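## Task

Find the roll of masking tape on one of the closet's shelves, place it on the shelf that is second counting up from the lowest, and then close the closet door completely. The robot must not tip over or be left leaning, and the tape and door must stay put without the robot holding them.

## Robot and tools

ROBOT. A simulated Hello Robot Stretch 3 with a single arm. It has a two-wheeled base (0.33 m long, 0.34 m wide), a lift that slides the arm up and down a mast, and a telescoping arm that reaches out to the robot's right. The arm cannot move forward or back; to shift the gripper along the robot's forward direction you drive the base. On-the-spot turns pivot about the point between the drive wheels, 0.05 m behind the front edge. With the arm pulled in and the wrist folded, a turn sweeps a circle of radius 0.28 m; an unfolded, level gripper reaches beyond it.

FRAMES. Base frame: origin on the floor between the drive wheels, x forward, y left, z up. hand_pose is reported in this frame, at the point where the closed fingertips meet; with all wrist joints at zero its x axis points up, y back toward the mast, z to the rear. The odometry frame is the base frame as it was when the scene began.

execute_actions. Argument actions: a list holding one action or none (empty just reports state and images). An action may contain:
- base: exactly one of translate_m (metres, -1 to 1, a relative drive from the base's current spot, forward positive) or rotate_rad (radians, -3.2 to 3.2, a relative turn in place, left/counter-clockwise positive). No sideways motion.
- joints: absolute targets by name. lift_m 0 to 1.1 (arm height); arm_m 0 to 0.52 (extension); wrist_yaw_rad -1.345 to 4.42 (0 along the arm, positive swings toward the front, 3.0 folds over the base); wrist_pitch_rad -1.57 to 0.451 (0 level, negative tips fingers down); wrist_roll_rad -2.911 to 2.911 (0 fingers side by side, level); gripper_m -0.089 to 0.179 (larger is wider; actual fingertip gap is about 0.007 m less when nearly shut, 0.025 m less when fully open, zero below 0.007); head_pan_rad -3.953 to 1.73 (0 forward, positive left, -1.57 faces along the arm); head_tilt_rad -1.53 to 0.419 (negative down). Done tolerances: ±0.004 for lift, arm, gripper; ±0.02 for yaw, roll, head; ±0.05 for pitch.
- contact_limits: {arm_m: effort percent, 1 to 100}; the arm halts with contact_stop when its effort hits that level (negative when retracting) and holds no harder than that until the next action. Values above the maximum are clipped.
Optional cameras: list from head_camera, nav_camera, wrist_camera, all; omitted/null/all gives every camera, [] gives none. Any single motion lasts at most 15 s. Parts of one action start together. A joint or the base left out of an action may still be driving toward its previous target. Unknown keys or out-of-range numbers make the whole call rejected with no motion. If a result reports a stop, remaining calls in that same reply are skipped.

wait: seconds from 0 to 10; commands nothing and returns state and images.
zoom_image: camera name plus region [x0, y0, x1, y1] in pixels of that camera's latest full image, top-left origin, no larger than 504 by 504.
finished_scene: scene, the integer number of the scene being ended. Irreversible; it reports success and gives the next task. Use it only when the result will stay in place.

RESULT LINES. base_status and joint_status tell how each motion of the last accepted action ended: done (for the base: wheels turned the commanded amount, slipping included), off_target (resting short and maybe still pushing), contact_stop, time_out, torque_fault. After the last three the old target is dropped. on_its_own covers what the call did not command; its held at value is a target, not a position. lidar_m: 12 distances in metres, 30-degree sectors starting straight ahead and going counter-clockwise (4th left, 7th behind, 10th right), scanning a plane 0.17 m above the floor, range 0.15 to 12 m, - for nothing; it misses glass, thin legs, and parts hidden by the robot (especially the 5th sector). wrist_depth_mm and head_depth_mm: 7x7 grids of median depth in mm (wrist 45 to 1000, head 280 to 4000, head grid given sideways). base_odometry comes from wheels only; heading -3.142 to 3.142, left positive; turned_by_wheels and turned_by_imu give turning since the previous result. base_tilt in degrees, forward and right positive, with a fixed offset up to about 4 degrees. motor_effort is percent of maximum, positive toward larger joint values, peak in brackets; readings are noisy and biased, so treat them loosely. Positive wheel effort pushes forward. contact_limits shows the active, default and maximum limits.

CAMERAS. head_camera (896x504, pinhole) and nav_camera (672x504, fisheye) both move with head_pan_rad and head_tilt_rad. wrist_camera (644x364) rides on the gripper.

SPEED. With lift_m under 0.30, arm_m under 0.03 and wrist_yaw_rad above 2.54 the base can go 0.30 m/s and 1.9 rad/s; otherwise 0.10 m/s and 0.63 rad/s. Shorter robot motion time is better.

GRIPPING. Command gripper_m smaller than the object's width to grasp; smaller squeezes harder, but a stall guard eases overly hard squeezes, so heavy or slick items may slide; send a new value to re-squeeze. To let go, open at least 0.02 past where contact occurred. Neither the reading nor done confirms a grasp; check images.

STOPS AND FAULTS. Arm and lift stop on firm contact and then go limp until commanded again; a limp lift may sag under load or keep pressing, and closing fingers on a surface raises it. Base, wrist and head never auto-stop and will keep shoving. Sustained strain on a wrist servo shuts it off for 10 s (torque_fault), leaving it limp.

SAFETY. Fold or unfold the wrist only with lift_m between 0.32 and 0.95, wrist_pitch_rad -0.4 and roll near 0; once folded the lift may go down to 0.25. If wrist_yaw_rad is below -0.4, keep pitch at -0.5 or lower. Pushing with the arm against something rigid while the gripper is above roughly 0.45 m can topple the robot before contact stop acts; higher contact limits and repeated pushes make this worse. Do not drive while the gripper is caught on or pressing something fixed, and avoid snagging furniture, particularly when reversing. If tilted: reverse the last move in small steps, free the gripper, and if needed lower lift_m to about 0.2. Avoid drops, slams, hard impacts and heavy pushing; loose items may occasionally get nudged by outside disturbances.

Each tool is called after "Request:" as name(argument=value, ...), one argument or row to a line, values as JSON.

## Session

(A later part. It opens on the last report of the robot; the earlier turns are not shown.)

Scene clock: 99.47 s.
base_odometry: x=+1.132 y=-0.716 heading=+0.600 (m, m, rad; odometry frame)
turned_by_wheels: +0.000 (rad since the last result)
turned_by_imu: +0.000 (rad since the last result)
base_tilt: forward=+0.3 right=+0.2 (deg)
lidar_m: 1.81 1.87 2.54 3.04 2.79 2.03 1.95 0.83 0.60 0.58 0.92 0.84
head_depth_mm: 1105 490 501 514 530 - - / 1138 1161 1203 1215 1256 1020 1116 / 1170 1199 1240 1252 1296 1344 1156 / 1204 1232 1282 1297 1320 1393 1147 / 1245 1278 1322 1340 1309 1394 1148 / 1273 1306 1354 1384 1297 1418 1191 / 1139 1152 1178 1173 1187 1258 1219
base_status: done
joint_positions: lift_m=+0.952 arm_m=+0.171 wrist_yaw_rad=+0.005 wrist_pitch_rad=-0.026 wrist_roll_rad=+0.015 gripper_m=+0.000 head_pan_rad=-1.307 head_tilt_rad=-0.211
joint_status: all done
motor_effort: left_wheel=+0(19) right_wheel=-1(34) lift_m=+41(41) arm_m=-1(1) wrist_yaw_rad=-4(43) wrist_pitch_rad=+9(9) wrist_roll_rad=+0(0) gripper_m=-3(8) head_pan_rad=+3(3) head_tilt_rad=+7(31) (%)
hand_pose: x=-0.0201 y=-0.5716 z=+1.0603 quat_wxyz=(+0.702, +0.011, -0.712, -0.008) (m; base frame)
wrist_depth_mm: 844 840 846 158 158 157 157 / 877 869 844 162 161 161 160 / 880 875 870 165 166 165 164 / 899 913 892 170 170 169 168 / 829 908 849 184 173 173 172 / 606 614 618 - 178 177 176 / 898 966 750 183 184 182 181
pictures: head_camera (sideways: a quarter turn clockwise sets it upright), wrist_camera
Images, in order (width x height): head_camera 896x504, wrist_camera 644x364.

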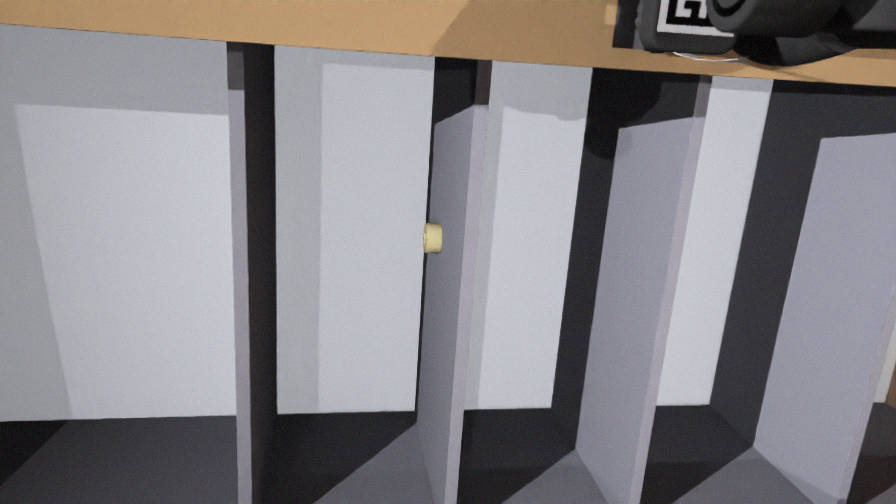

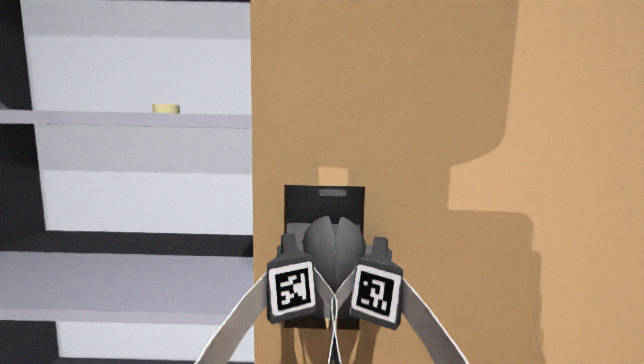

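Request:
execute_actions(
  actions=[
    {"joints":{"arm_m":0.0,"lift_m":1.06}},
  ],
  cameras=[],
)

Request:
execute_actions(
  actions=[
    {"base":{"rotate_rad":-0.716},"joints":{"wrist_yaw_rad":1.2}},
  ],
  cameras=[],
)

Request:
execute_actions(
  actions=[
    {"base":{"translate_m":0.41}},
  ],
  cameras=["nav_camera"],
)

Request:
execute_actions(
  actions=[
    {"base":{"rotate_rad":0.716},"joints":{"head_pan_rad":-1.57}},
  ],
  cameras=[],
)

Request:
execute_actions(
  actions=[
    {"joints":{"wrist_yaw_rad":0,"gripper_m":0.12,"lift_m":1.08}},
  ],
)

Scene clock: 115.53 s.
base_odometry: x=+1.132 y=-0.716 heading=+0.600 (m, m, rad; odometry frame)
turned_by_wheels: +0.000 (rad since the last result)
turned_by_imu: +0.001 (rad since the last result)
base_tilt: forward=+0.2 right=+0.1 (deg)
lidar_m: 1.81 1.87 2.53 3.03 2.79 2.04 1.95 0.83 0.60 0.58 0.92 0.84
head_depth_mm: 1104 489 501 515 532 551 - / 1135 1165 1203 1220 1254 1024 1118 / 1173 1200 1240 1251 1295 1351 1159 / 1208 1232 1283 1290 1315 1394 1152 / 1242 1278 1327 1338 1308 1401 1147 / 1279 1307 1356 1373 1302 1430 1190 / 1139 1152 1180 1176 1186 1261 1213
base_status: not commanded
joint_positions: lift_m=+1.059 arm_m=+0.003 wrist_yaw_rad=+0.001 wrist_pitch_rad=-0.024 wrist_roll_rad=+0.015 gripper_m=+0.000 head_pan_rad=-1.307 head_tilt_rad=-0.211
joint_status: all done
joint sent to its limit — the command would take arm_m past its lower limit, so that joint was sent only as far as its limit.
motor_effort: left_wheel=-1(1) right_wheel=+0(1) lift_m=+42(44) arm_m=-2(2) wrist_yaw_rad=-1(4) wrist_pitch_rad=+8(9) wrist_roll_rad=+0(0) gripper_m=-2(3) head_pan_rad=+3(3) head_tilt_rad=+7(7) (%)
hand_pose: x=-0.0211 y=-0.4036 z=+1.1677 quat_wxyz=(+0.702, +0.009, -0.712, -0.009) (m; base frame)
wrist_depth_mm: 749 727 739 317 316 318 314 / 896 - - 327 322 324 322 / 923 - - 336 330 331 328 / 846 909 924 338 338 339 336 / 932 - - 349 350 347 344 / 821 833 843 - 357 357 355 / 889 - - 371 366 361 360
pictures: none
No camera images: the call's "cameras" was empty. Leave "cameras" out to get every camera's image.

Scene clock: 117.67 s.
base_odometry: x=+1.132 y=-0.716 heading=-0.116 (m, m, rad; odometry frame)
turned_by_wheels: -0.716 (rad since the last result)
turned_by_imu: -0.712 (rad since the last result)
base_tilt: forward=+0.4 right=+0.1 (deg)
lidar_m: 0.85 1.81 1.81 2.16 3.45 3.02 2.21 1.95 1.07 0.65 0.58 1.30
head_depth_mm: 630 654 680 708 741 773 808 / 598 620 642 669 696 726 756 / 570 589 609 631 653 - - / 543 560 579 600 614 - - / 518 535 552 570 587 - - / 497 511 526 543 562 574 - / 477 490 504 519 536 556 564
base_status: done
joint_positions: lift_m=+1.059 arm_m=+0.003 wrist_yaw_rad=+1.198 wrist_pitch_rad=-0.024 wrist_roll_rad=+0.015 gripper_m=+0.000 head_pan_rad=-1.307 head_tilt_rad=-0.211
joint_status: all done
motor_effort: left_wheel=+3(9) right_wheel=-4(6) lift_m=+42(41) arm_m=-2(2) wrist_yaw_rad=+1(1) wrist_pitch_rad=+8(8) wrist_roll_rad=+0(0) gripper_m=-3(4) head_pan_rad=+3(3) head_tilt_rad=+7(6) (%)
hand_pose: x=+0.2166 y=-0.2412 z=+1.1677 quat_wxyz=(+0.585, +0.409, -0.583, +0.388) (m; base frame)
wrist_depth_mm: 687 702 - - 704 337 302 / 725 726 - - 909 341 307 / 737 740 - - - 345 313 / - 754 - - 754 354 318 / - 752 - - - 361 321 / - 762 - - 409 365 329 / - 792 - - - 373 333
pictures: none
No camera images: the call's "cameras" was empty. Leave "cameras" out to get every camera's image.

Scene clock: 122.83 s.
base_odometry: x=+1.539 y=-0.763 heading=-0.116 (m, m, rad; odometry frame)
turned_by_wheels: +0.000 (rad since the last result)
turned_by_imu: +0.002 (rad since the last result)
base_tilt: forward=+0.2 right=+0.1 (deg)
lidar_m: 0.43 1.51 1.51 1.80 3.31 3.33 2.53 2.25 0.56 0.42 1.02 0.79
head_depth_mm: 1142 1160 1196 389 394 400 408 / 1091 1101 1170 1048 1239 913 1158 / 1041 1049 1112 1036 1187 - - / 986 844 1055 1022 1108 - - / 947 852 1007 1004 1068 - - / 907 722 964 970 1017 878 - / 869 729 919 925 973 945 661
base_status: done
joint_positions: lift_m=+1.059 arm_m=+0.003 wrist_yaw_rad=+1.198 wrist_pitch_rad=-0.024 wrist_roll_rad=+0.015 gripper_m=+0.000 head_pan_rad=-1.307 head_tilt_rad=-0.211
joint_status: not commanded
motor_effort: left_wheel=+3(10) right_wheel=-3(5) lift_m=+41(42) arm_m=-2(2) wrist_yaw_rad=+2(1) wrist_pitch_rad=+8(8) wrist_roll_rad=+0(0) gripper_m=-2(2) head_pan_rad=+3(2) head_tilt_rad=+6(7) (%)
hand_pose: x=+0.2166 y=-0.2412 z=+1.1677 quat_wxyz=(+0.585, +0.409, -0.583, +0.388) (m; base frame)
wrist_depth_mm: 334 500 621 644 619 618 614 / 339 516 690 894 804 727 642 / 341 518 704 926 843 737 660 / 351 527 647 593 599 640 643 / 353 532 723 983 857 730 392 / 354 542 713 - 831 776 704 / 357 546 655 644 642 656 656
pictures: nav_camera (sideways: a quarter turn counterclockwise sets it upright)
Images, in order (width x height): nav_camera 672x504.

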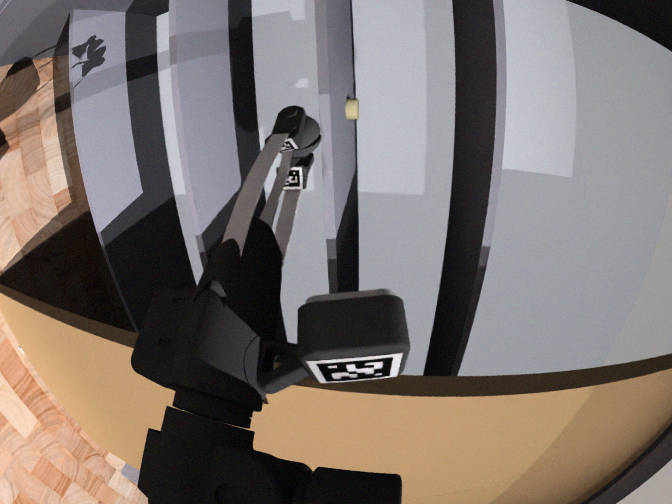

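Scene clock: 124.97 s.
base_odometry: x=+1.539 y=-0.763 heading=+0.600 (m, m, rad; odometry frame)
turned_by_wheels: +0.716 (rad since the last result)
turned_by_imu: +0.712 (rad since the last result)
base_tilt: forward=+0.1 right=+0.3 (deg)
lidar_m: 1.50 1.55 2.11 3.73 3.21 2.34 1.44 0.44 0.42 1.02 0.48 0.43
head_depth_mm: 892 807 950 964 1010 - - / 895 817 951 971 1010 - - / 898 826 955 973 1021 - - / 900 700 957 975 1023 861 718 / 905 709 959 981 1025 857 688 / 908 718 965 984 610 - - / 911 730 969 985 605 - -
base_status: done
joint_positions: lift_m=+1.059 arm_m=+0.003 wrist_yaw_rad=+1.198 wrist_pitch_rad=-0.024 wrist_roll_rad=+0.015 gripper_m=+0.000 head_pan_rad=-1.563 head_tilt_rad=-0.211
joint_status: all done
motor_effort: left_wheel=-3(10) right_wheel=+3(7) lift_m=+41(42) arm_m=-3(2) wrist_yaw_rad=+1(1) wrist_pitch_rad=+8(8) wrist_roll_rad=+0(0) gripper_m=-2(3) head_pan_rad=-2(17) head_tilt_rad=+7(7) (%)
hand_pose: x=+0.2166 y=-0.2411 z=+1.1677 quat_wxyz=(+0.585, +0.409, -0.583, +0.388) (m; base frame)
wrist_depth_mm: - - - 278 300 452 510 / - - - 284 311 469 539 / - - - 293 314 485 558 / - - - 298 324 499 545 / - - - 309 336 510 568 / - - - - 478 536 617 / - - - 325 350 564 629
pictures: none
No camera images: the call's "cameras" was empty. Leave "cameras" out to get every camera's image.

Scene clock: 126.67 s.
base_odometry: x=+1.539 y=-0.763 heading=+0.600 (m, m, rad; odometry frame)
turned_by_wheels: +0.000 (rad since the last result)
turned_by_imu: +0.000 (rad since the last result)
base_tilt: forward=+0.2 right=+0.2 (deg)
lidar_m: 1.51 1.56 2.11 3.72 3.23 2.34 1.44 0.43 0.42 1.02 0.48 0.43
head_depth_mm: 894 808 948 968 - - - / 894 817 950 974 - - - / 897 829 954 979 - - - / 900 700 957 976 1022 859 1037 / 905 710 963 980 1027 857 718 / 905 718 965 982 1030 856 716 / 911 731 970 986 1032 853 712
base_status: not commanded
joint_positions: lift_m=+1.079 arm_m=+0.003 wrist_yaw_rad=+0.003 wrist_pitch_rad=-0.024 wrist_roll_rad=+0.015 gripper_m=+0.120 head_pan_rad=-1.563 head_tilt_rad=-0.211
joint_status: all done
motor_effort: left_wheel=-4(4) right_wheel=+3(3) lift_m=+41(42) arm_m=-1(2) wrist_yaw_rad=-1(0) wrist_pitch_rad=+8(9) wrist_roll_rad=+0(0) gripper_m=+0(87) head_pan_rad=-2(2) head_tilt_rad=+6(7) (%)
hand_pose: x=-0.0208 y=-0.4036 z=+1.1877 quat_wxyz=(+0.702, +0.010, -0.712, -0.008) (m; base frame)
wrist_depth_mm: 540 604 586 578 564 559 545 / 558 759 738 759 753 761 749 / 549 762 780 785 765 772 759 / 544 675 690 717 738 765 759 / 420 424 438 448 410 416 420 / 569 718 848 823 805 - 815 / 557 638 682 677 683 656 692
pictures: head_camera (sideways: a quarter turn clockwise sets it upright), nav_camera (sideways: a quarter turn counterclockwise sets it upright), wrist_camera
Images, in order (width x height): head_camera 896x504, nav_camera 672x504, wrist_camera 644x364.

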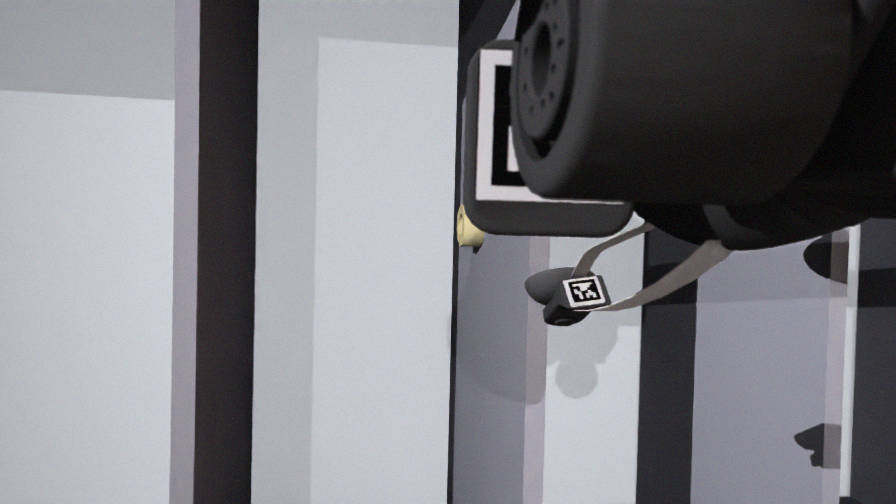

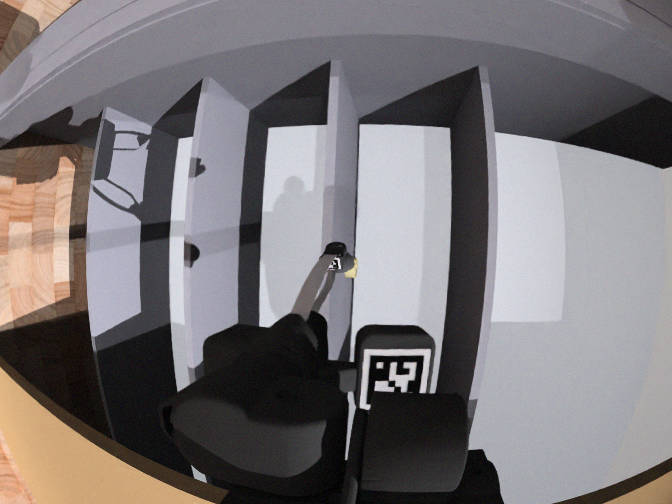

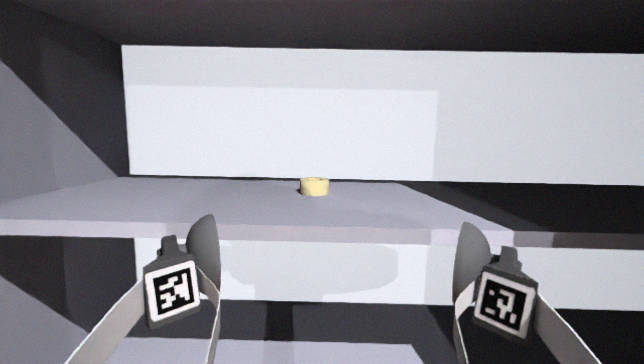

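Request:
execute_actions(
  actions=[
    {"base":{"translate_m":0.023},"joints":{"lift_m":1.1,"wrist_pitch_rad":-0.15,"arm_m":0.36}},
  ],
  cameras=["wrist_camera","head_camera"],
)

Scene clock: 135.33 s.
base_odometry: x=+1.558 y=-0.750 heading=+0.600 (m, m, rad; odometry frame)
turned_by_wheels: +0.000 (rad since the last result)
turned_by_imu: +0.001 (rad since the last result)
base_tilt: forward=+0.5 right=+0.2 (deg)
lidar_m: 1.48 1.53 2.08 3.35 3.27 2.37 1.24 0.44 0.44 1.02 0.45 0.42
head_depth_mm: 891 807 940 903 1012 870 698 / 893 820 943 833 1016 867 697 / 898 693 948 - 1026 864 694 / 900 701 957 977 1026 859 717 / 904 711 960 980 1029 857 717 / 908 720 963 980 1032 856 715 / 909 733 968 983 1027 852 713
base_status: done
joint_positions: lift_m=+1.099 arm_m=+0.360 wrist_yaw_rad=+0.001 wrist_pitch_rad=-0.168 wrist_roll_rad=+0.015 gripper_m=+0.120 head_pan_rad=-1.563 head_tilt_rad=-0.211
joint_status: all done
motor_effort: left_wheel=-4(7) right_wheel=+3(8) lift_m=+41(44) arm_m=+2(4) wrist_yaw_rad=-2(2) wrist_pitch_rad=+6(9) wrist_roll_rad=+0(0) gripper_m=+0(0) head_pan_rad=-2(2) head_tilt_rad=+8(7) (%)
hand_pose: x=-0.0212 y=-0.7533 z=+1.1714 quat_wxyz=(+0.699, +0.060, -0.710, -0.060) (m; base frame)
wrist_depth_mm: 392 387 386 381 389 379 380 / 400 401 397 399 397 397 397 / 423 419 421 423 418 411 412 / 372 375 385 386 394 397 400 / 250 251 271 224 258 271 262 / 189 198 191 192 193 - 196 / 151 146 152 153 154 149 156
pictures: head_camera (sideways: a quarter turn clockwise sets it upright), wrist_camera
Images, in order (width x height): head_camera 896x504, wrist_camera 644x364.

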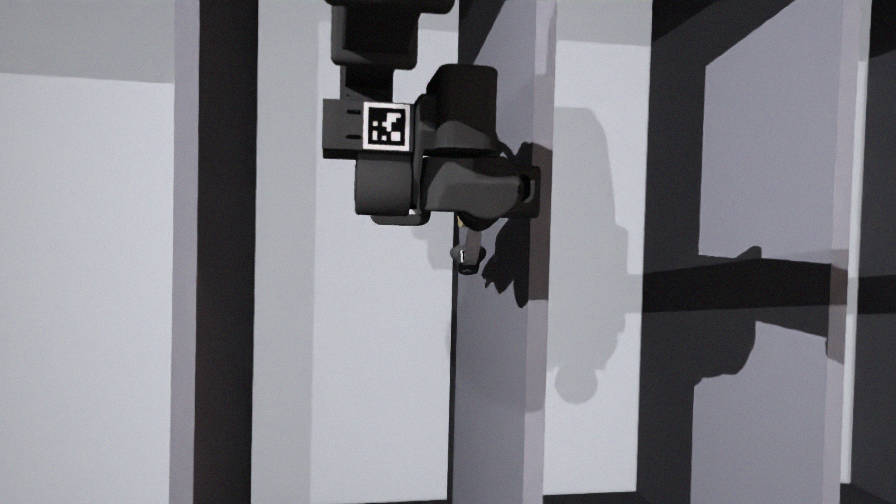

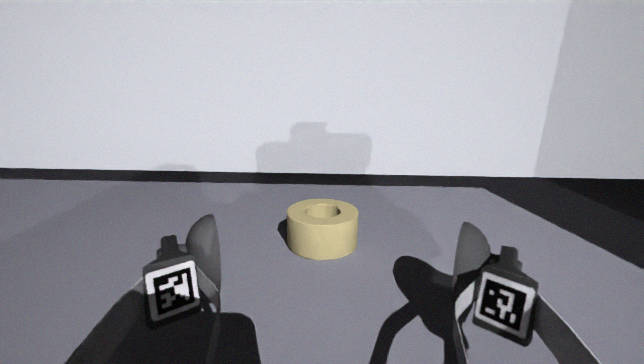

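Request:
execute_actions(
  actions=[
    {"base":{"translate_m":0.008},"joints":{"lift_m":1.092,"arm_m":0.45}},
  ],
  cameras=["wrist_camera"],
)

Scene clock: 141.97 s.
base_odometry: x=+1.565 y=-0.745 heading=+0.600 (m, m, rad; odometry frame)
turned_by_wheels: +0.000 (rad since the last result)
turned_by_imu: +0.000 (rad since the last result)
base_tilt: forward=+0.2 right=+0.1 (deg)
lidar_m: 1.47 1.52 2.07 3.34 3.26 2.38 1.25 0.44 0.46 1.02 0.43 0.41
head_depth_mm: 891 809 940 794 1011 874 699 / 893 818 946 787 1014 866 695 / 901 691 948 - 1019 866 693 / 902 701 958 978 1021 860 718 / 904 711 958 979 1029 858 717 / 908 722 964 983 1028 855 716 / 906 732 966 975 1029 852 714
base_status: done
joint_positions: lift_m=+1.093 arm_m=+0.450 wrist_yaw_rad=+0.001 wrist_pitch_rad=-0.168 wrist_roll_rad=+0.015 gripper_m=+0.120 head_pan_rad=-1.563 head_tilt_rad=-0.211
joint_status: all done
motor_effort: left_wheel=-3(6) right_wheel=+3(8) lift_m=+13(39) arm_m=+2(1) wrist_yaw_rad=-1(1) wrist_pitch_rad=+7(6) wrist_roll_rad=+0(0) gripper_m=+0(1) head_pan_rad=-3(3) head_tilt_rad=+6(7) (%)
hand_pose: x=-0.0212 y=-0.8433 z=+1.1647 quat_wxyz=(+0.699, +0.060, -0.710, -0.060) (m; base frame)
wrist_depth_mm: 305 303 302 305 297 297 298 / 319 315 317 316 311 314 310 / 332 331 329 327 328 328 321 / 342 338 339 340 337 339 335 / 234 237 253 240 243 254 248 / 177 187 179 138 172 - 184 / 143 137 143 130 139 140 147
pictures: wrist_camera
Images, in order (width x height): wrist_camera 644x364.

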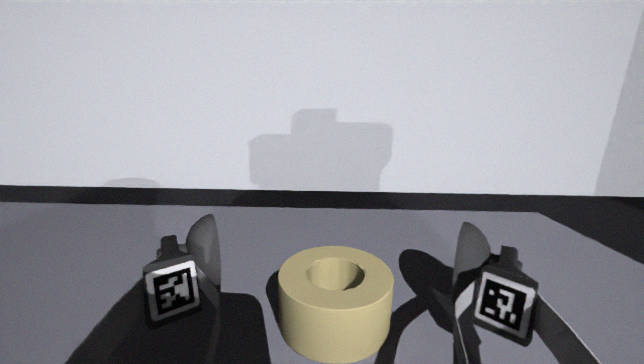

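Request:
execute_actions(
  actions=[
    {"joints":{"lift_m":1.076,"arm_m":0.445}},
  ],
  cameras=["wrist_camera"],
)

Request:
execute_actions(
  actions=[
    {"joints":{"gripper_m":0.02}},
  ],
  cameras=["wrist_camera"],
)

Scene clock: 146.07 s.
base_odometry: x=+1.565 y=-0.745 heading=+0.600 (m, m, rad; odometry frame)
turned_by_wheels: +0.000 (rad since the last result)
turned_by_imu: +0.000 (rad since the last result)
base_tilt: forward=+0.4 right=+0.1 (deg)
lidar_m: 1.47 1.52 2.06 3.36 3.27 2.39 1.25 0.44 0.45 1.02 0.44 0.41
head_depth_mm: 892 803 945 796 1011 874 700 / 896 812 946 849 1017 869 697 / 898 822 950 - 1023 866 694 / 901 832 959 975 1021 861 720 / 905 704 962 981 1026 859 719 / 909 715 965 984 1032 856 715 / 912 726 969 979 1032 854 714
base_status: not commanded
joint_positions: lift_m=+1.084 arm_m=+0.445 wrist_yaw_rad=+0.001 wrist_pitch_rad=-0.121 wrist_roll_rad=+0.015 gripper_m=+0.120 head_pan_rad=-1.563 head_tilt_rad=-0.211
joint_status: lift_m contact_stop (moved -0.008 of -0.017); the others done
on_its_own: lift_m is slack since a contact_stop, until your next command for it (your +1.076 is given up)
motor_effort: left_wheel=-3(3) right_wheel=+3(3) lift_m=+28(27) arm_m=+0(3) wrist_yaw_rad=+0(1) wrist_pitch_rad=-9(14) wrist_roll_rad=+0(0) gripper_m=+0(0) head_pan_rad=-2(2) head_tilt_rad=+6(7) (%)
hand_pose: x=-0.0212 y=-0.8416 z=+1.1682 quat_wxyz=(+0.701, +0.043, -0.711, -0.043) (m; base frame)
wrist_depth_mm: 312 310 314 310 311 307 309 / 323 322 320 325 318 319 320 / 337 335 335 335 333 333 329 / 344 344 347 344 344 342 341 / 259 262 284 268 271 287 274 / 190 201 192 156 190 - 199 / 149 144 151 131 146 147 155
pictures: wrist_camera
Images, in order (width x height): wrist_camera 644x364.

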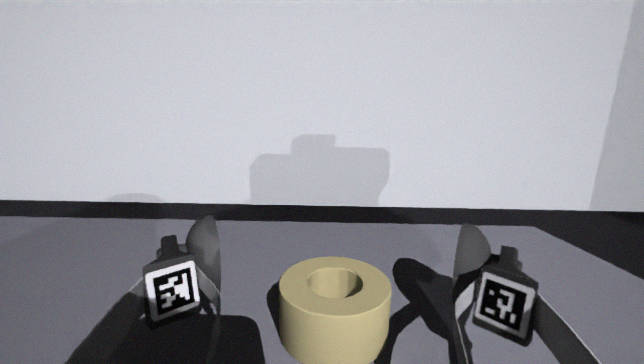

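not run: a stop came earlier in this reply.

Request:
execute_actions(
  actions=[
    {"joints":{"lift_m":1.1}},
  ],
  cameras=[],
)

Request:
execute_actions(
  actions=[
    {"joints":{"wrist_pitch_rad":-0.25}},
  ],
  cameras=["wrist_camera","nav_camera"],
)

Scene clock: 151.90 s.
base_odometry: x=+1.565 y=-0.745 heading=+0.600 (m, m, rad; odometry frame)
turned_by_wheels: +0.000 (rad since the last result)
turned_by_imu: +0.001 (rad since the last result)
base_tilt: forward=+0.3 right=+0.2 (deg)
lidar_m: 1.48 1.53 2.06 3.36 3.26 2.38 1.25 0.44 0.45 1.02 0.43 0.41
head_depth_mm: 891 809 941 904 1012 874 700 / 895 820 944 788 1017 869 695 / 897 694 950 - 1020 863 694 / 898 702 959 974 1024 861 717 / 903 709 958 978 1025 858 717 / 908 720 964 981 1032 853 715 / 909 732 966 978 1025 851 714
base_status: not commanded
joint_positions: lift_m=+1.099 arm_m=+0.445 wrist_yaw_rad=+0.001 wrist_pitch_rad=-0.167 wrist_roll_rad=+0.015 gripper_m=+0.120 head_pan_rad=-1.563 head_tilt_rad=-0.211
joint_status: all done
motor_effort: left_wheel=-2(3) right_wheel=+2(3) lift_m=+41(44) arm_m=+0(1) wrist_yaw_rad=-1(1) wrist_pitch_rad=+6(9) wrist_roll_rad=+0(0) gripper_m=+0(0) head_pan_rad=-3(2) head_tilt_rad=+7(7) (%)
hand_pose: x=-0.0212 y=-0.8388 z=+1.1716 quat_wxyz=(+0.699, +0.059, -0.710, -0.059) (m; base frame)
wrist_depth_mm: 311 310 306 308 305 303 303 / 324 319 319 319 318 315 313 / 339 334 333 336 333 330 327 / 347 347 344 346 345 344 338 / 249 253 273 257 259 270 263 / 188 198 191 157 184 - 196 / 151 146 153 135 148 150 157
pictures: none
No camera images: the call's "cameras" was empty. Leave "cameras" out to get every camera's image.

Scene clock: 152.43 s.
base_odometry: x=+1.565 y=-0.745 heading=+0.600 (m, m, rad; odometry frame)
turned_by_wheels: +0.000 (rad since the last result)
turned_by_imu: +0.000 (rad since the last result)
base_tilt: forward=+0.3 right=+0.1 (deg)
lidar_m: 1.47 1.53 2.07 3.34 3.28 2.38 1.24 0.44 0.46 1.02 0.44 0.41
head_depth_mm: 890 809 939 907 1011 871 699 / 894 819 945 787 1015 868 696 / 899 693 951 - 1018 865 693 / 901 700 956 978 1021 860 720 / 902 709 958 980 1030 859 718 / 907 720 964 984 1033 853 716 / 909 734 966 975 1030 849 713
base_status: not commanded
joint_positions: lift_m=+1.099 arm_m=+0.445 wrist_yaw_rad=+0.001 wrist_pitch_rad=-0.214 wrist_roll_rad=+0.015 gripper_m=+0.120 head_pan_rad=-1.563 head_tilt_rad=-0.211
joint_status: all done
motor_effort: left_wheel=-2(3) right_wheel=+2(2) lift_m=+39(41) arm_m=-1(1) wrist_yaw_rad=-1(0) wrist_pitch_rad=-11(8) wrist_roll_rad=+0(0) gripper_m=-1(0) head_pan_rad=-2(2) head_tilt_rad=+7(7) (%)
hand_pose: x=-0.0212 y=-0.8354 z=+1.1602 quat_wxyz=(+0.698, +0.076, -0.708, -0.076) (m; base frame)
wrist_depth_mm: 306 302 307 301 302 300 299 / 322 320 321 318 316 315 313 / 336 337 337 336 334 331 328 / 318 322 324 328 331 335 338 / 224 224 239 225 229 238 231 / 171 181 172 140 167 - 177 / 142 135 141 136 141 137 144
pictures: nav_camera (sideways: a quarter turn counterclockwise sets it upright), wrist_camera
Images, in order (width x height): nav_camera 672x504, wrist_camera 644x364.

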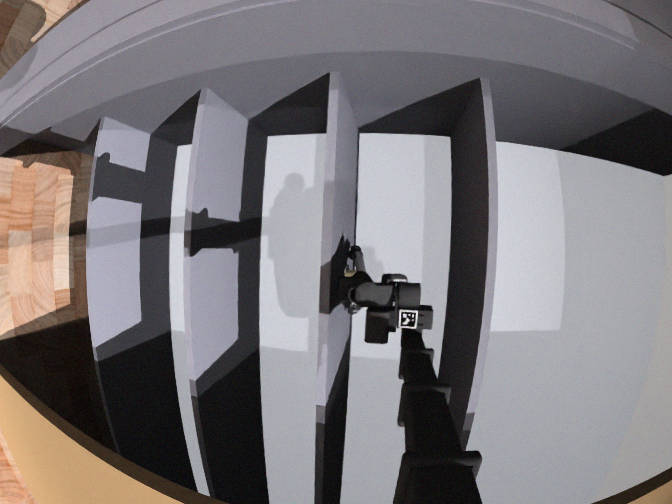

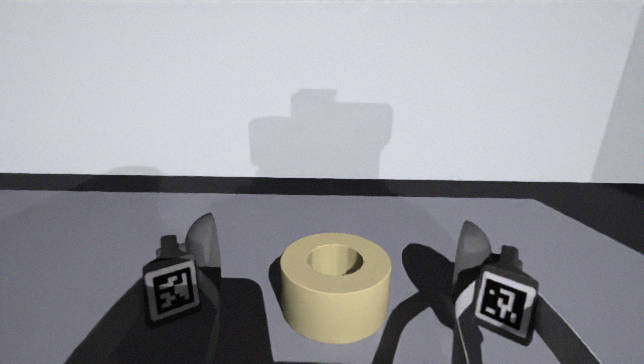

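Request:
execute_actions(
  actions=[
    {"joints":{"wrist_pitch_rad":-0.2,"gripper_m":0.03}},
  ],
  cameras=["wrist_camera"],
)

Request:
execute_actions(
  actions=[
    {"joints":{"arm_m":0.31}},
  ],
  cameras=["wrist_camera"],
)

Scene clock: 158.53 s.
base_odometry: x=+1.565 y=-0.745 heading=+0.600 (m, m, rad; odometry frame)
turned_by_wheels: +0.000 (rad since the last result)
turned_by_imu: +0.000 (rad since the last result)
base_tilt: forward=+0.3 right=+0.1 (deg)
lidar_m: 1.47 1.53 2.07 3.35 3.25 2.37 1.25 0.45 0.45 1.02 0.44 0.41
head_depth_mm: 893 809 941 906 1010 872 698 / 894 821 945 788 1016 869 696 / 898 693 949 - 1017 863 694 / 900 700 957 976 1021 861 719 / 903 710 961 978 1025 858 719 / 905 719 965 984 1031 853 716 / 911 733 965 978 1031 853 714
base_status: not commanded
joint_positions: lift_m=+1.099 arm_m=+0.445 wrist_yaw_rad=+0.001 wrist_pitch_rad=-0.206 wrist_roll_rad=+0.015 gripper_m=+0.031 head_pan_rad=-1.563 head_tilt_rad=-0.211
joint_status: all done
motor_effort: left_wheel=-3(3) right_wheel=+2(2) lift_m=+39(39) arm_m=-1(1) wrist_yaw_rad=-2(1) wrist_pitch_rad=+2(10) wrist_roll_rad=+0(0) gripper_m=-10(90) head_pan_rad=-2(2) head_tilt_rad=+7(7) (%)
hand_pose: x=-0.0213 y=-0.8360 z=+1.1621 quat_wxyz=(+0.698, +0.073, -0.708, -0.073) (m; base frame)
wrist_depth_mm: 309 305 305 304 302 300 300 / 326 322 317 321 319 316 317 / 340 335 337 338 334 330 332 / 323 326 331 332 341 342 343 / 226 227 243 231 247 233 234 / 174 173 - 135 143 178 179 / 141 141 139 134 138 144 144
pictures: wrist_camera
Images, in order (width x height): wrist_camera 644x364.

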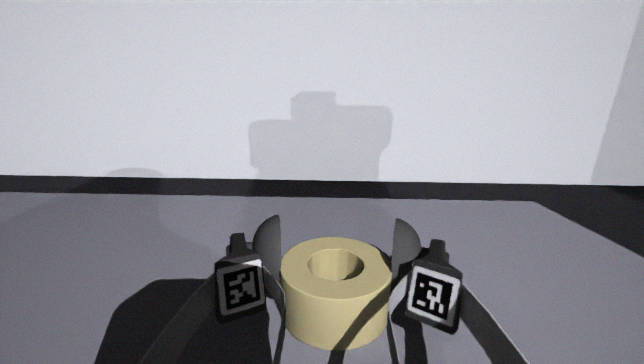

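Scene clock: 160.77 s.
base_odometry: x=+1.565 y=-0.745 heading=+0.600 (m, m, rad; odometry frame)
turned_by_wheels: +0.000 (rad since the last result)
turned_by_imu: +0.000 (rad since the last result)
base_tilt: forward=+0.3 right=+0.1 (deg)
lidar_m: 1.47 1.53 2.07 3.36 3.26 2.38 1.25 0.44 0.46 1.02 0.43 0.41
head_depth_mm: 892 809 942 972 1008 872 697 / 893 818 942 - 1018 869 696 / 899 696 949 - 1027 865 694 / 902 700 956 979 1025 860 718 / 902 709 958 980 1027 859 716 / 906 720 965 983 1032 856 715 / 908 732 972 975 1030 854 714
base_status: not commanded
joint_positions: lift_m=+1.099 arm_m=+0.310 wrist_yaw_rad=+0.001 wrist_pitch_rad=-0.207 wrist_roll_rad=+0.015 gripper_m=+0.031 head_pan_rad=-1.563 head_tilt_rad=-0.211
joint_status: all done
motor_effort: left_wheel=-3(3) right_wheel=+2(2) lift_m=+39(39) arm_m=-2(3) wrist_yaw_rad=+0(1) wrist_pitch_rad=+3(3) wrist_roll_rad=+0(0) gripper_m=-10(11) head_pan_rad=-2(2) head_tilt_rad=+7(6) (%)
hand_pose: x=-0.0213 y=-0.7011 z=+1.1619 quat_wxyz=(+0.698, +0.073, -0.708, -0.074) (m; base frame)
wrist_depth_mm: 429 424 426 424 425 417 428 / 447 448 456 444 441 442 443 / 474 467 470 463 463 462 463 / 323 329 333 332 334 343 343 / 225 227 242 230 246 235 237 / 173 174 - 136 143 179 180 / 141 141 142 134 138 144 145
pictures: wrist_camera
Images, in order (width x height): wrist_camera 644x364.

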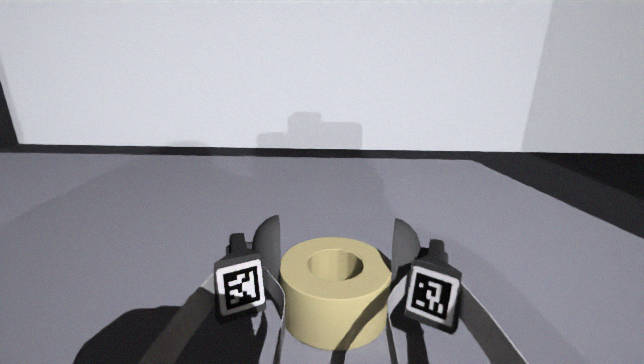

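Regrasp lower.

Request:
execute_actions(
  actions=[
    {"joints":{"gripper_m":0.09}},
  ],
  cameras=[],
)

Request:
execute_actions(
  actions=[
    {"joints":{"lift_m":1.088,"arm_m":0.302}},
  ],
  cameras=[],
)

Request:
execute_actions(
  actions=[
    {"joints":{"gripper_m":0.015}},
  ],
  cameras=["wrist_camera"],
)

Request:
execute_actions(
  actions=[
    {"joints":{"lift_m":1.1}},
  ],
  cameras=["wrist_camera"],
)

Scene clock: 166.90 s.
base_odometry: x=+1.565 y=-0.745 heading=+0.600 (m, m, rad; odometry frame)
turned_by_wheels: +0.000 (rad since the last result)
turned_by_imu: +0.000 (rad since the last result)
base_tilt: forward=+0.4 right=+0.1 (deg)
lidar_m: 1.47 1.52 2.06 3.37 3.25 2.38 1.24 0.44 0.45 1.02 0.44 0.41
head_depth_mm: 891 808 940 970 1009 871 700 / 893 818 942 - 1016 868 695 / 895 694 950 - 1027 863 694 / 902 700 959 980 1021 864 719 / 904 709 960 978 1030 856 718 / 905 719 964 983 1028 854 716 / 909 733 969 977 1036 854 713
base_status: not commanded
joint_positions: lift_m=+1.099 arm_m=+0.310 wrist_yaw_rad=+0.001 wrist_pitch_rad=-0.208 wrist_roll_rad=+0.015 gripper_m=+0.090 head_pan_rad=-1.563 head_tilt_rad=-0.211
joint_status: all done
motor_effort: left_wheel=-2(3) right_wheel=+2(2) lift_m=+39(39) arm_m=-2(2) wrist_yaw_rad=-1(0) wrist_pitch_rad=+3(3) wrist_roll_rad=+0(0) gripper_m=+1(83) head_pan_rad=-2(2) head_tilt_rad=+7(7) (%)
hand_pose: x=-0.0213 y=-0.7010 z=+1.1617 quat_wxyz=(+0.698, +0.073, -0.708, -0.074) (m; base frame)
wrist_depth_mm: 432 429 426 425 424 421 422 / 455 450 450 442 444 438 446 / 469 471 463 464 466 465 468 / 323 325 326 331 334 339 343 / 226 227 245 230 233 233 235 / 173 175 175 139 157 179 179 / 141 141 142 137 143 138 145
pictures: none
No camera images: the call's "cameras" was empty. Leave "cameras" out to get every camera's image.

Scene clock: 167.67 s.
base_odometry: x=+1.565 y=-0.745 heading=+0.600 (m, m, rad; odometry frame)
turned_by_wheels: +0.000 (rad since the last result)
turned_by_imu: +0.000 (rad since the last result)
base_tilt: forward=+0.3 right=+0.1 (deg)
lidar_m: 1.47 1.52 2.06 3.35 3.26 2.38 1.24 0.44 0.45 1.02 0.44 0.41
head_depth_mm: 890 811 941 907 1013 871 698 / 896 818 945 - 1017 867 695 / 898 694 954 - 1030 865 694 / 900 699 955 975 1024 860 718 / 904 709 960 978 1028 854 717 / 905 719 964 982 1031 853 715 / 908 730 968 977 1028 855 714
base_status: not commanded
joint_positions: lift_m=+1.089 arm_m=+0.302 wrist_yaw_rad=+0.001 wrist_pitch_rad=-0.171 wrist_roll_rad=+0.015 gripper_m=+0.090 head_pan_rad=-1.563 head_tilt_rad=-0.211
joint_status: all done
motor_effort: left_wheel=-2(2) right_wheel=+2(2) lift_m=+10(38) arm_m=-3(3) wrist_yaw_rad=-1(1) wrist_pitch_rad=-9(10) wrist_roll_rad=+0(0) gripper_m=+1(0) head_pan_rad=-2(2) head_tilt_rad=+7(7) (%)
hand_pose: x=-0.0213 y=-0.6958 z=+1.1603 quat_wxyz=(+0.699, +0.060, -0.710, -0.061) (m; base frame)
wrist_depth_mm: 438 437 441 440 431 433 433 / 465 460 460 453 451 452 450 / 482 483 481 473 473 465 472 / 338 343 350 351 360 364 365 / 230 230 250 218 244 240 242 / 173 173 175 140 168 178 178 / 138 139 139 139 140 136 143
pictures: none
No camera images: the call's "cameras" was empty. Leave "cameras" out to get every camera's image.

Scene clock: 168.90 s.
base_odometry: x=+1.565 y=-0.745 heading=+0.600 (m, m, rad; odometry frame)
turned_by_wheels: +0.000 (rad since the last result)
turned_by_imu: +0.000 (rad since the last result)
base_tilt: forward=+0.4 right=+0.3 (deg)
lidar_m: 1.47 1.53 2.07 3.35 3.25 2.38 1.25 0.44 0.46 1.02 0.44 0.41
head_depth_mm: 892 809 944 904 1012 870 698 / 895 817 944 - 1018 866 696 / 898 693 952 - 1028 866 693 / 900 700 956 981 1024 861 718 / 903 710 960 978 1026 856 717 / 906 720 967 984 1029 854 714 / 911 731 967 977 1031 852 714
base_status: not commanded
joint_positions: lift_m=+1.089 arm_m=+0.302 wrist_yaw_rad=-0.001 wrist_pitch_rad=-0.170 wrist_roll_rad=+0.015 gripper_m=+0.016 head_pan_rad=-1.563 head_tilt_rad=-0.211
joint_status: all done
motor_effort: left_wheel=-3(3) right_wheel=+3(3) lift_m=+10(10) arm_m=-2(3) wrist_yaw_rad=-1(1) wrist_pitch_rad=-9(9) wrist_roll_rad=+0(0) gripper_m=-15(95) head_pan_rad=-2(1) head_tilt_rad=+6(7) (%)
hand_pose: x=-0.0216 y=-0.6957 z=+1.1605 quat_wxyz=(+0.699, +0.060, -0.710, -0.061) (m; base frame)
wrist_depth_mm: 445 438 437 434 436 432 433 / 465 460 456 456 457 453 447 / 477 478 479 475 482 478 472 / 344 345 348 352 359 367 368 / 228 231 249 234 254 238 241 / 173 173 184 140 147 179 180 / 138 139 140 138 136 143 143
pictures: wrist_camera
Images, in order (width x height): wrist_camera 644x364.

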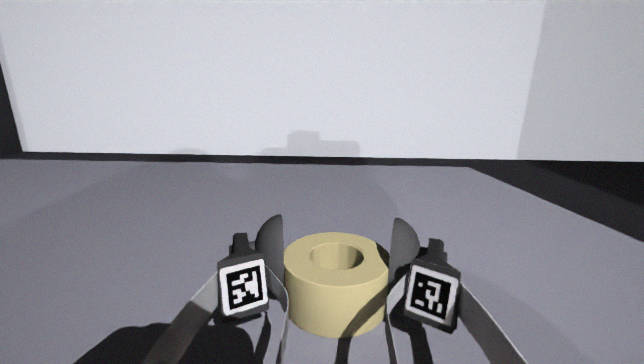

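Scene clock: 169.67 s.
base_odometry: x=+1.565 y=-0.745 heading=+0.600 (m, m, rad; odometry frame)
turned_by_wheels: +0.000 (rad since the last result)
turned_by_imu: +0.000 (rad since the last result)
base_tilt: forward=+0.4 right=+0.3 (deg)
lidar_m: 1.48 1.53 2.07 3.35 3.26 2.38 1.25 0.44 0.45 1.02 0.43 0.41
head_depth_mm: 893 808 941 971 1013 872 698 / 892 821 941 - 1018 867 695 / 894 694 953 - 1027 867 694 / 902 699 959 973 1022 860 718 / 902 708 958 980 1027 857 717 / 907 721 964 982 1032 854 716 / 907 730 970 979 1033 853 713
base_status: not commanded
joint_positions: lift_m=+1.099 arm_m=+0.302 wrist_yaw_rad=-0.001 wrist_pitch_rad=-0.207 wrist_roll_rad=+0.015 gripper_m=+0.016 head_pan_rad=-1.563 head_tilt_rad=-0.211
joint_status: all done
motor_effort: left_wheel=-3(4) right_wheel=+3(3) lift_m=+41(41) arm_m=-2(2) wrist_yaw_rad=+0(0) wrist_pitch_rad=+3(9) wrist_roll_rad=+0(0) gripper_m=-14(15) head_pan_rad=-2(2) head_tilt_rad=+7(6) (%)
hand_pose: x=-0.0216 y=-0.6931 z=+1.1619 quat_wxyz=(+0.698, +0.072, -0.708, -0.074) (m; base frame)
wrist_depth_mm: 439 441 434 440 432 431 427 / 458 463 463 453 454 458 448 / 482 477 480 472 470 470 474 / 325 327 330 332 338 340 347 / 225 227 243 229 246 234 237 / 174 174 178 139 147 178 179 / 141 141 142 138 140 144 144
pictures: wrist_camera
Images, in order (width x height): wrist_camera 644x364.

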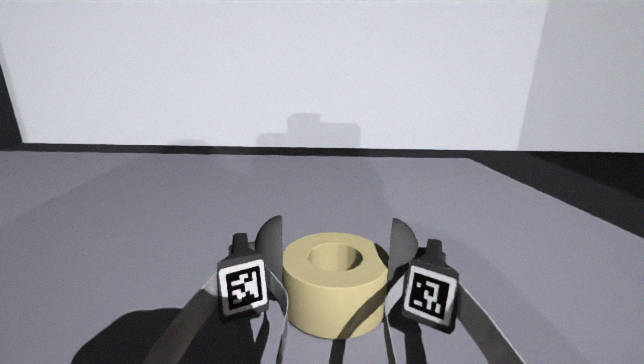

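Request:
execute_actions(
  actions=[
    {"joints":{"wrist_pitch_rad":-0.13}},
  ],
  cameras=[],
)

Request:
execute_actions(
  actions=[
    {"joints":{"arm_m":0.17}},
  ],
  cameras=["wrist_camera"],
)

Request:
execute_actions(
  actions=[
    {"joints":{"lift_m":0.81,"wrist_pitch_rad":-0.17,"head_tilt_rad":-0.7}},
  ],
  cameras=["wrist_camera","head_camera"],
)

Scene clock: 176.23 s.
base_odometry: x=+1.565 y=-0.745 heading=+0.600 (m, m, rad; odometry frame)
turned_by_wheels: +0.000 (rad since the last result)
turned_by_imu: +0.000 (rad since the last result)
base_tilt: forward=+0.2 right=+0.3 (deg)
lidar_m: 1.48 1.52 2.06 3.36 3.26 2.38 1.25 0.44 0.45 1.02 0.44 0.41
head_depth_mm: 892 809 941 970 1013 873 699 / 894 817 941 - 1008 867 695 / 896 694 951 - 1025 864 694 / 899 698 956 977 1023 859 719 / 903 708 960 978 1025 857 717 / 905 719 966 985 1031 855 715 / 912 732 970 977 1029 853 715
base_status: not commanded
joint_positions: lift_m=+1.099 arm_m=+0.302 wrist_yaw_rad=-0.001 wrist_pitch_rad=-0.158 wrist_roll_rad=+0.015 gripper_m=+0.016 head_pan_rad=-1.563 head_tilt_rad=-0.211
joint_status: all done
motor_effort: left_wheel=-3(3) right_wheel=+3(3) lift_m=+41(41) arm_m=-2(2) wrist_yaw_rad=+0(0) wrist_pitch_rad=+9(10) wrist_roll_rad=+0(0) gripper_m=-15(14) head_pan_rad=-3(2) head_tilt_rad=+7(7) (%)
hand_pose: x=-0.0216 y=-0.6965 z=+1.1739 quat_wxyz=(+0.700, +0.056, -0.710, -0.057) (m; base frame)
wrist_depth_mm: 441 441 438 436 434 434 433 / 460 462 451 460 453 451 449 / 483 480 481 478 470 472 473 / 388 393 398 403 413 416 421 / 258 260 279 265 286 270 271 / 193 194 205 140 147 200 201 / 155 155 155 144 151 158 160
pictures: none
No camera images: the call's "cameras" was empty. Leave "cameras" out to get every camera's image.

Scene clock: 178.47 s.
base_odometry: x=+1.565 y=-0.745 heading=+0.600 (m, m, rad; odometry frame)
turned_by_wheels: +0.000 (rad since the last result)
turned_by_imu: +0.000 (rad since the last result)
base_tilt: forward=+0.3 right=+0.2 (deg)
lidar_m: 1.47 1.53 2.07 3.35 3.26 2.38 1.25 0.44 0.46 1.02 0.43 0.41
head_depth_mm: 891 806 938 - - 873 697 / 895 819 948 - - 868 696 / 897 825 954 - - 825 694 / 901 701 955 978 1026 860 719 / 902 709 964 979 1028 860 718 / 906 719 961 981 1034 854 716 / 911 731 968 977 1030 852 714
base_status: not commanded
joint_positions: lift_m=+1.099 arm_m=+0.170 wrist_yaw_rad=-0.001 wrist_pitch_rad=-0.157 wrist_roll_rad=+0.015 gripper_m=+0.016 head_pan_rad=-1.563 head_tilt_rad=-0.211
joint_status: all done
motor_effort: left_wheel=-2(3) right_wheel=+3(3) lift_m=+41(41) arm_m=-2(4) wrist_yaw_rad=+1(0) wrist_pitch_rad=+9(10) wrist_roll_rad=+0(0) gripper_m=-15(14) head_pan_rad=-2(2) head_tilt_rad=+7(7) (%)
hand_pose: x=-0.0216 y=-0.5646 z=+1.1741 quat_wxyz=(+0.700, +0.055, -0.710, -0.056) (m; base frame)
wrist_depth_mm: 525 554 546 552 559 556 554 / 528 580 585 585 572 577 578 / 529 600 608 602 606 601 600 / 392 398 404 410 414 418 427 / 259 262 284 266 289 270 275 / 495 646 230 140 147 230 227 / 522 564 578 543 561 590 578
pictures: wrist_camera
Images, in order (width x height): wrist_camera 644x364.

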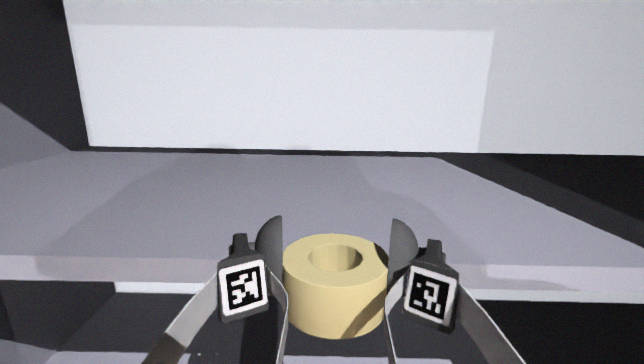

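Scene clock: 181.93 s.
base_odometry: x=+1.565 y=-0.745 heading=+0.600 (m, m, rad; odometry frame)
turned_by_wheels: +0.000 (rad since the last result)
turned_by_imu: +0.000 (rad since the last result)
base_tilt: forward=+0.3 right=+0.3 (deg)
lidar_m: 1.47 1.53 2.07 3.33 3.26 2.37 1.25 0.44 0.45 1.02 0.44 0.41
head_depth_mm: 817 653 997 809 - - 1179 / 819 654 1000 809 - 1342 1204 / 821 657 1004 779 - 1342 1208 / 827 659 1008 811 1094 1346 1205 / 828 660 1014 811 1097 1341 1205 / 829 662 1013 811 1098 1343 1204 / 834 662 967 814 1039 1052 1120
base_status: not commanded
joint_positions: lift_m=+0.811 arm_m=+0.170 wrist_yaw_rad=-0.001 wrist_pitch_rad=-0.191 wrist_roll_rad=+0.015 gripper_m=+0.016 head_pan_rad=-1.563 head_tilt_rad=-0.691
joint_status: all done
motor_effort: left_wheel=-3(3) right_wheel=+3(3) lift_m=+14(37) arm_m=-2(2) wrist_yaw_rad=-1(1) wrist_pitch_rad=+7(9) wrist_roll_rad=+0(0) gripper_m=-15(15) head_pan_rad=-2(2) head_tilt_rad=-6(44) (%)
hand_pose: x=-0.0216 y=-0.5623 z=+0.8771 quat_wxyz=(+0.699, +0.067, -0.709, -0.068) (m; base frame)
wrist_depth_mm: 516 555 556 553 555 554 553 / 517 584 580 577 578 577 575 / 529 608 602 604 602 592 604 / 394 396 402 407 414 418 418 / 271 273 291 275 297 280 284 / 494 236 234 140 146 234 236 / 533 665 663 628 651 682 690
pictures: head_camera (sideways: a quarter turn clockwise sets it upright), wrist_camera
Images, in order (width x height): head_camera 896x504, wrist_camera 644x364.

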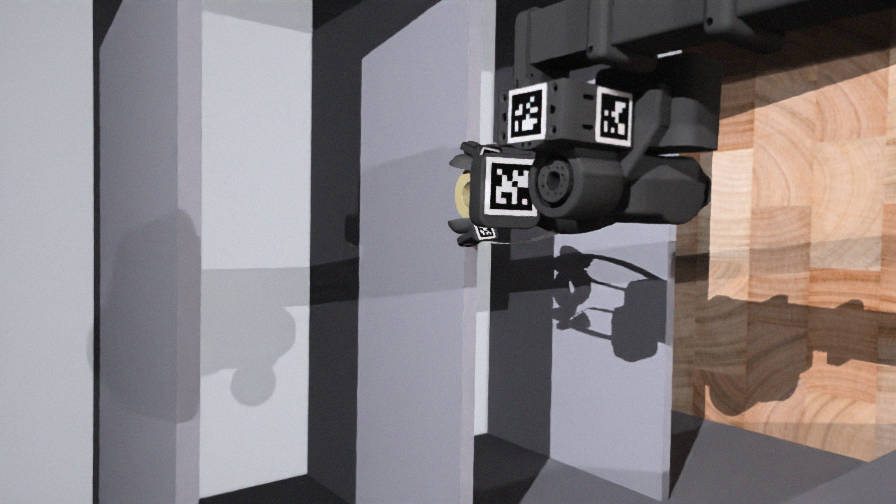

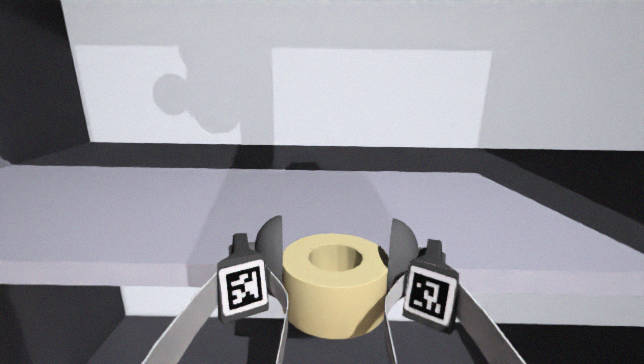

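Request:
execute_actions(
  actions=[
    {"joints":{"arm_m":0.36}},
  ],
  cameras=[],
)

Request:
execute_actions(
  actions=[
    {"joints":{"lift_m":0.793}},
  ],
  cameras=[],
)

Scene clock: 191.90 s.
base_odometry: x=+1.565 y=-0.745 heading=+0.600 (m, m, rad; odometry frame)
turned_by_wheels: +0.000 (rad since the last result)
turned_by_imu: +0.001 (rad since the last result)
base_tilt: forward=+0.2 right=+0.2 (deg)
lidar_m: 1.47 1.53 2.06 3.34 3.26 2.38 1.25 0.44 0.46 1.02 0.44 0.41
head_depth_mm: 817 650 996 806 - 1341 1191 / 820 653 1008 - 1094 1342 1205 / 821 657 1013 - 1093 1343 1206 / 825 659 1011 810 1095 1344 1202 / 825 658 1009 810 1097 1341 1202 / 829 659 1009 811 1101 1338 1202 / 834 662 966 812 1037 1047 1119
base_status: not commanded
joint_positions: lift_m=+0.811 arm_m=+0.360 wrist_yaw_rad=-0.001 wrist_pitch_rad=-0.191 wrist_roll_rad=+0.015 gripper_m=+0.016 head_pan_rad=-1.563 head_tilt_rad=-0.692
joint_status: all done
motor_effort: left_wheel=-3(3) right_wheel=+3(2) lift_m=+13(13) arm_m=+2(4) wrist_yaw_rad=-1(1) wrist_pitch_rad=+7(7) wrist_roll_rad=+0(0) gripper_m=-14(14) head_pan_rad=-2(2) head_tilt_rad=-5(6) (%)
hand_pose: x=-0.0216 y=-0.7517 z=+0.8771 quat_wxyz=(+0.699, +0.067, -0.709, -0.068) (m; base frame)
wrist_depth_mm: 383 387 385 383 381 382 379 / 404 404 404 400 400 397 398 / 423 423 420 418 421 420 417 / 390 393 402 402 408 419 421 / 268 270 290 274 294 279 284 / 205 205 217 140 147 212 213 / 167 166 166 155 162 170 170
pictures: none
No camera images: the call's "cameras" was empty. Leave "cameras" out to get every camera's image.

Scene clock: 192.77 s.
base_odometry: x=+1.565 y=-0.745 heading=+0.600 (m, m, rad; odometry frame)
turned_by_wheels: +0.000 (rad since the last result)
turned_by_imu: +0.000 (rad since the last result)
base_tilt: forward=+0.5 right=+0.1 (deg)
lidar_m: 1.48 1.52 2.06 3.35 3.25 2.38 1.25 0.44 0.45 1.02 0.43 0.41
head_depth_mm: 816 651 995 808 - - 1204 / 822 654 1001 - 1096 1345 1201 / 820 656 1009 - 1095 1342 1206 / 822 658 1010 811 1097 1338 1206 / 828 658 1010 811 1098 1342 1204 / 830 662 1015 812 1098 1343 1204 / 834 660 967 812 1039 1046 1122
base_status: not commanded
joint_positions: lift_m=+0.794 arm_m=+0.360 wrist_yaw_rad=-0.001 wrist_pitch_rad=-0.191 wrist_roll_rad=+0.015 gripper_m=+0.016 head_pan_rad=-1.563 head_tilt_rad=-0.692
joint_status: all done
motor_effort: left_wheel=-3(3) right_wheel=+3(2) lift_m=+14(17) arm_m=+2(3) wrist_yaw_rad=+0(0) wrist_pitch_rad=+7(7) wrist_roll_rad=+0(0) gripper_m=-15(15) head_pan_rad=-2(2) head_tilt_rad=-5(5) (%)
hand_pose: x=-0.0216 y=-0.7517 z=+0.8601 quat_wxyz=(+0.699, +0.067, -0.709, -0.068) (m; base frame)
wrist_depth_mm: 385 385 384 384 382 383 377 / 404 405 398 399 397 399 397 / 428 421 423 420 419 416 414 / 336 339 343 350 353 356 364 / 233 234 250 235 255 242 245 / 178 178 188 140 147 183 183 / 143 144 144 139 142 147 148
pictures: none
No camera images: the call's "cameras" was empty. Leave "cameras" out to get every camera's image.


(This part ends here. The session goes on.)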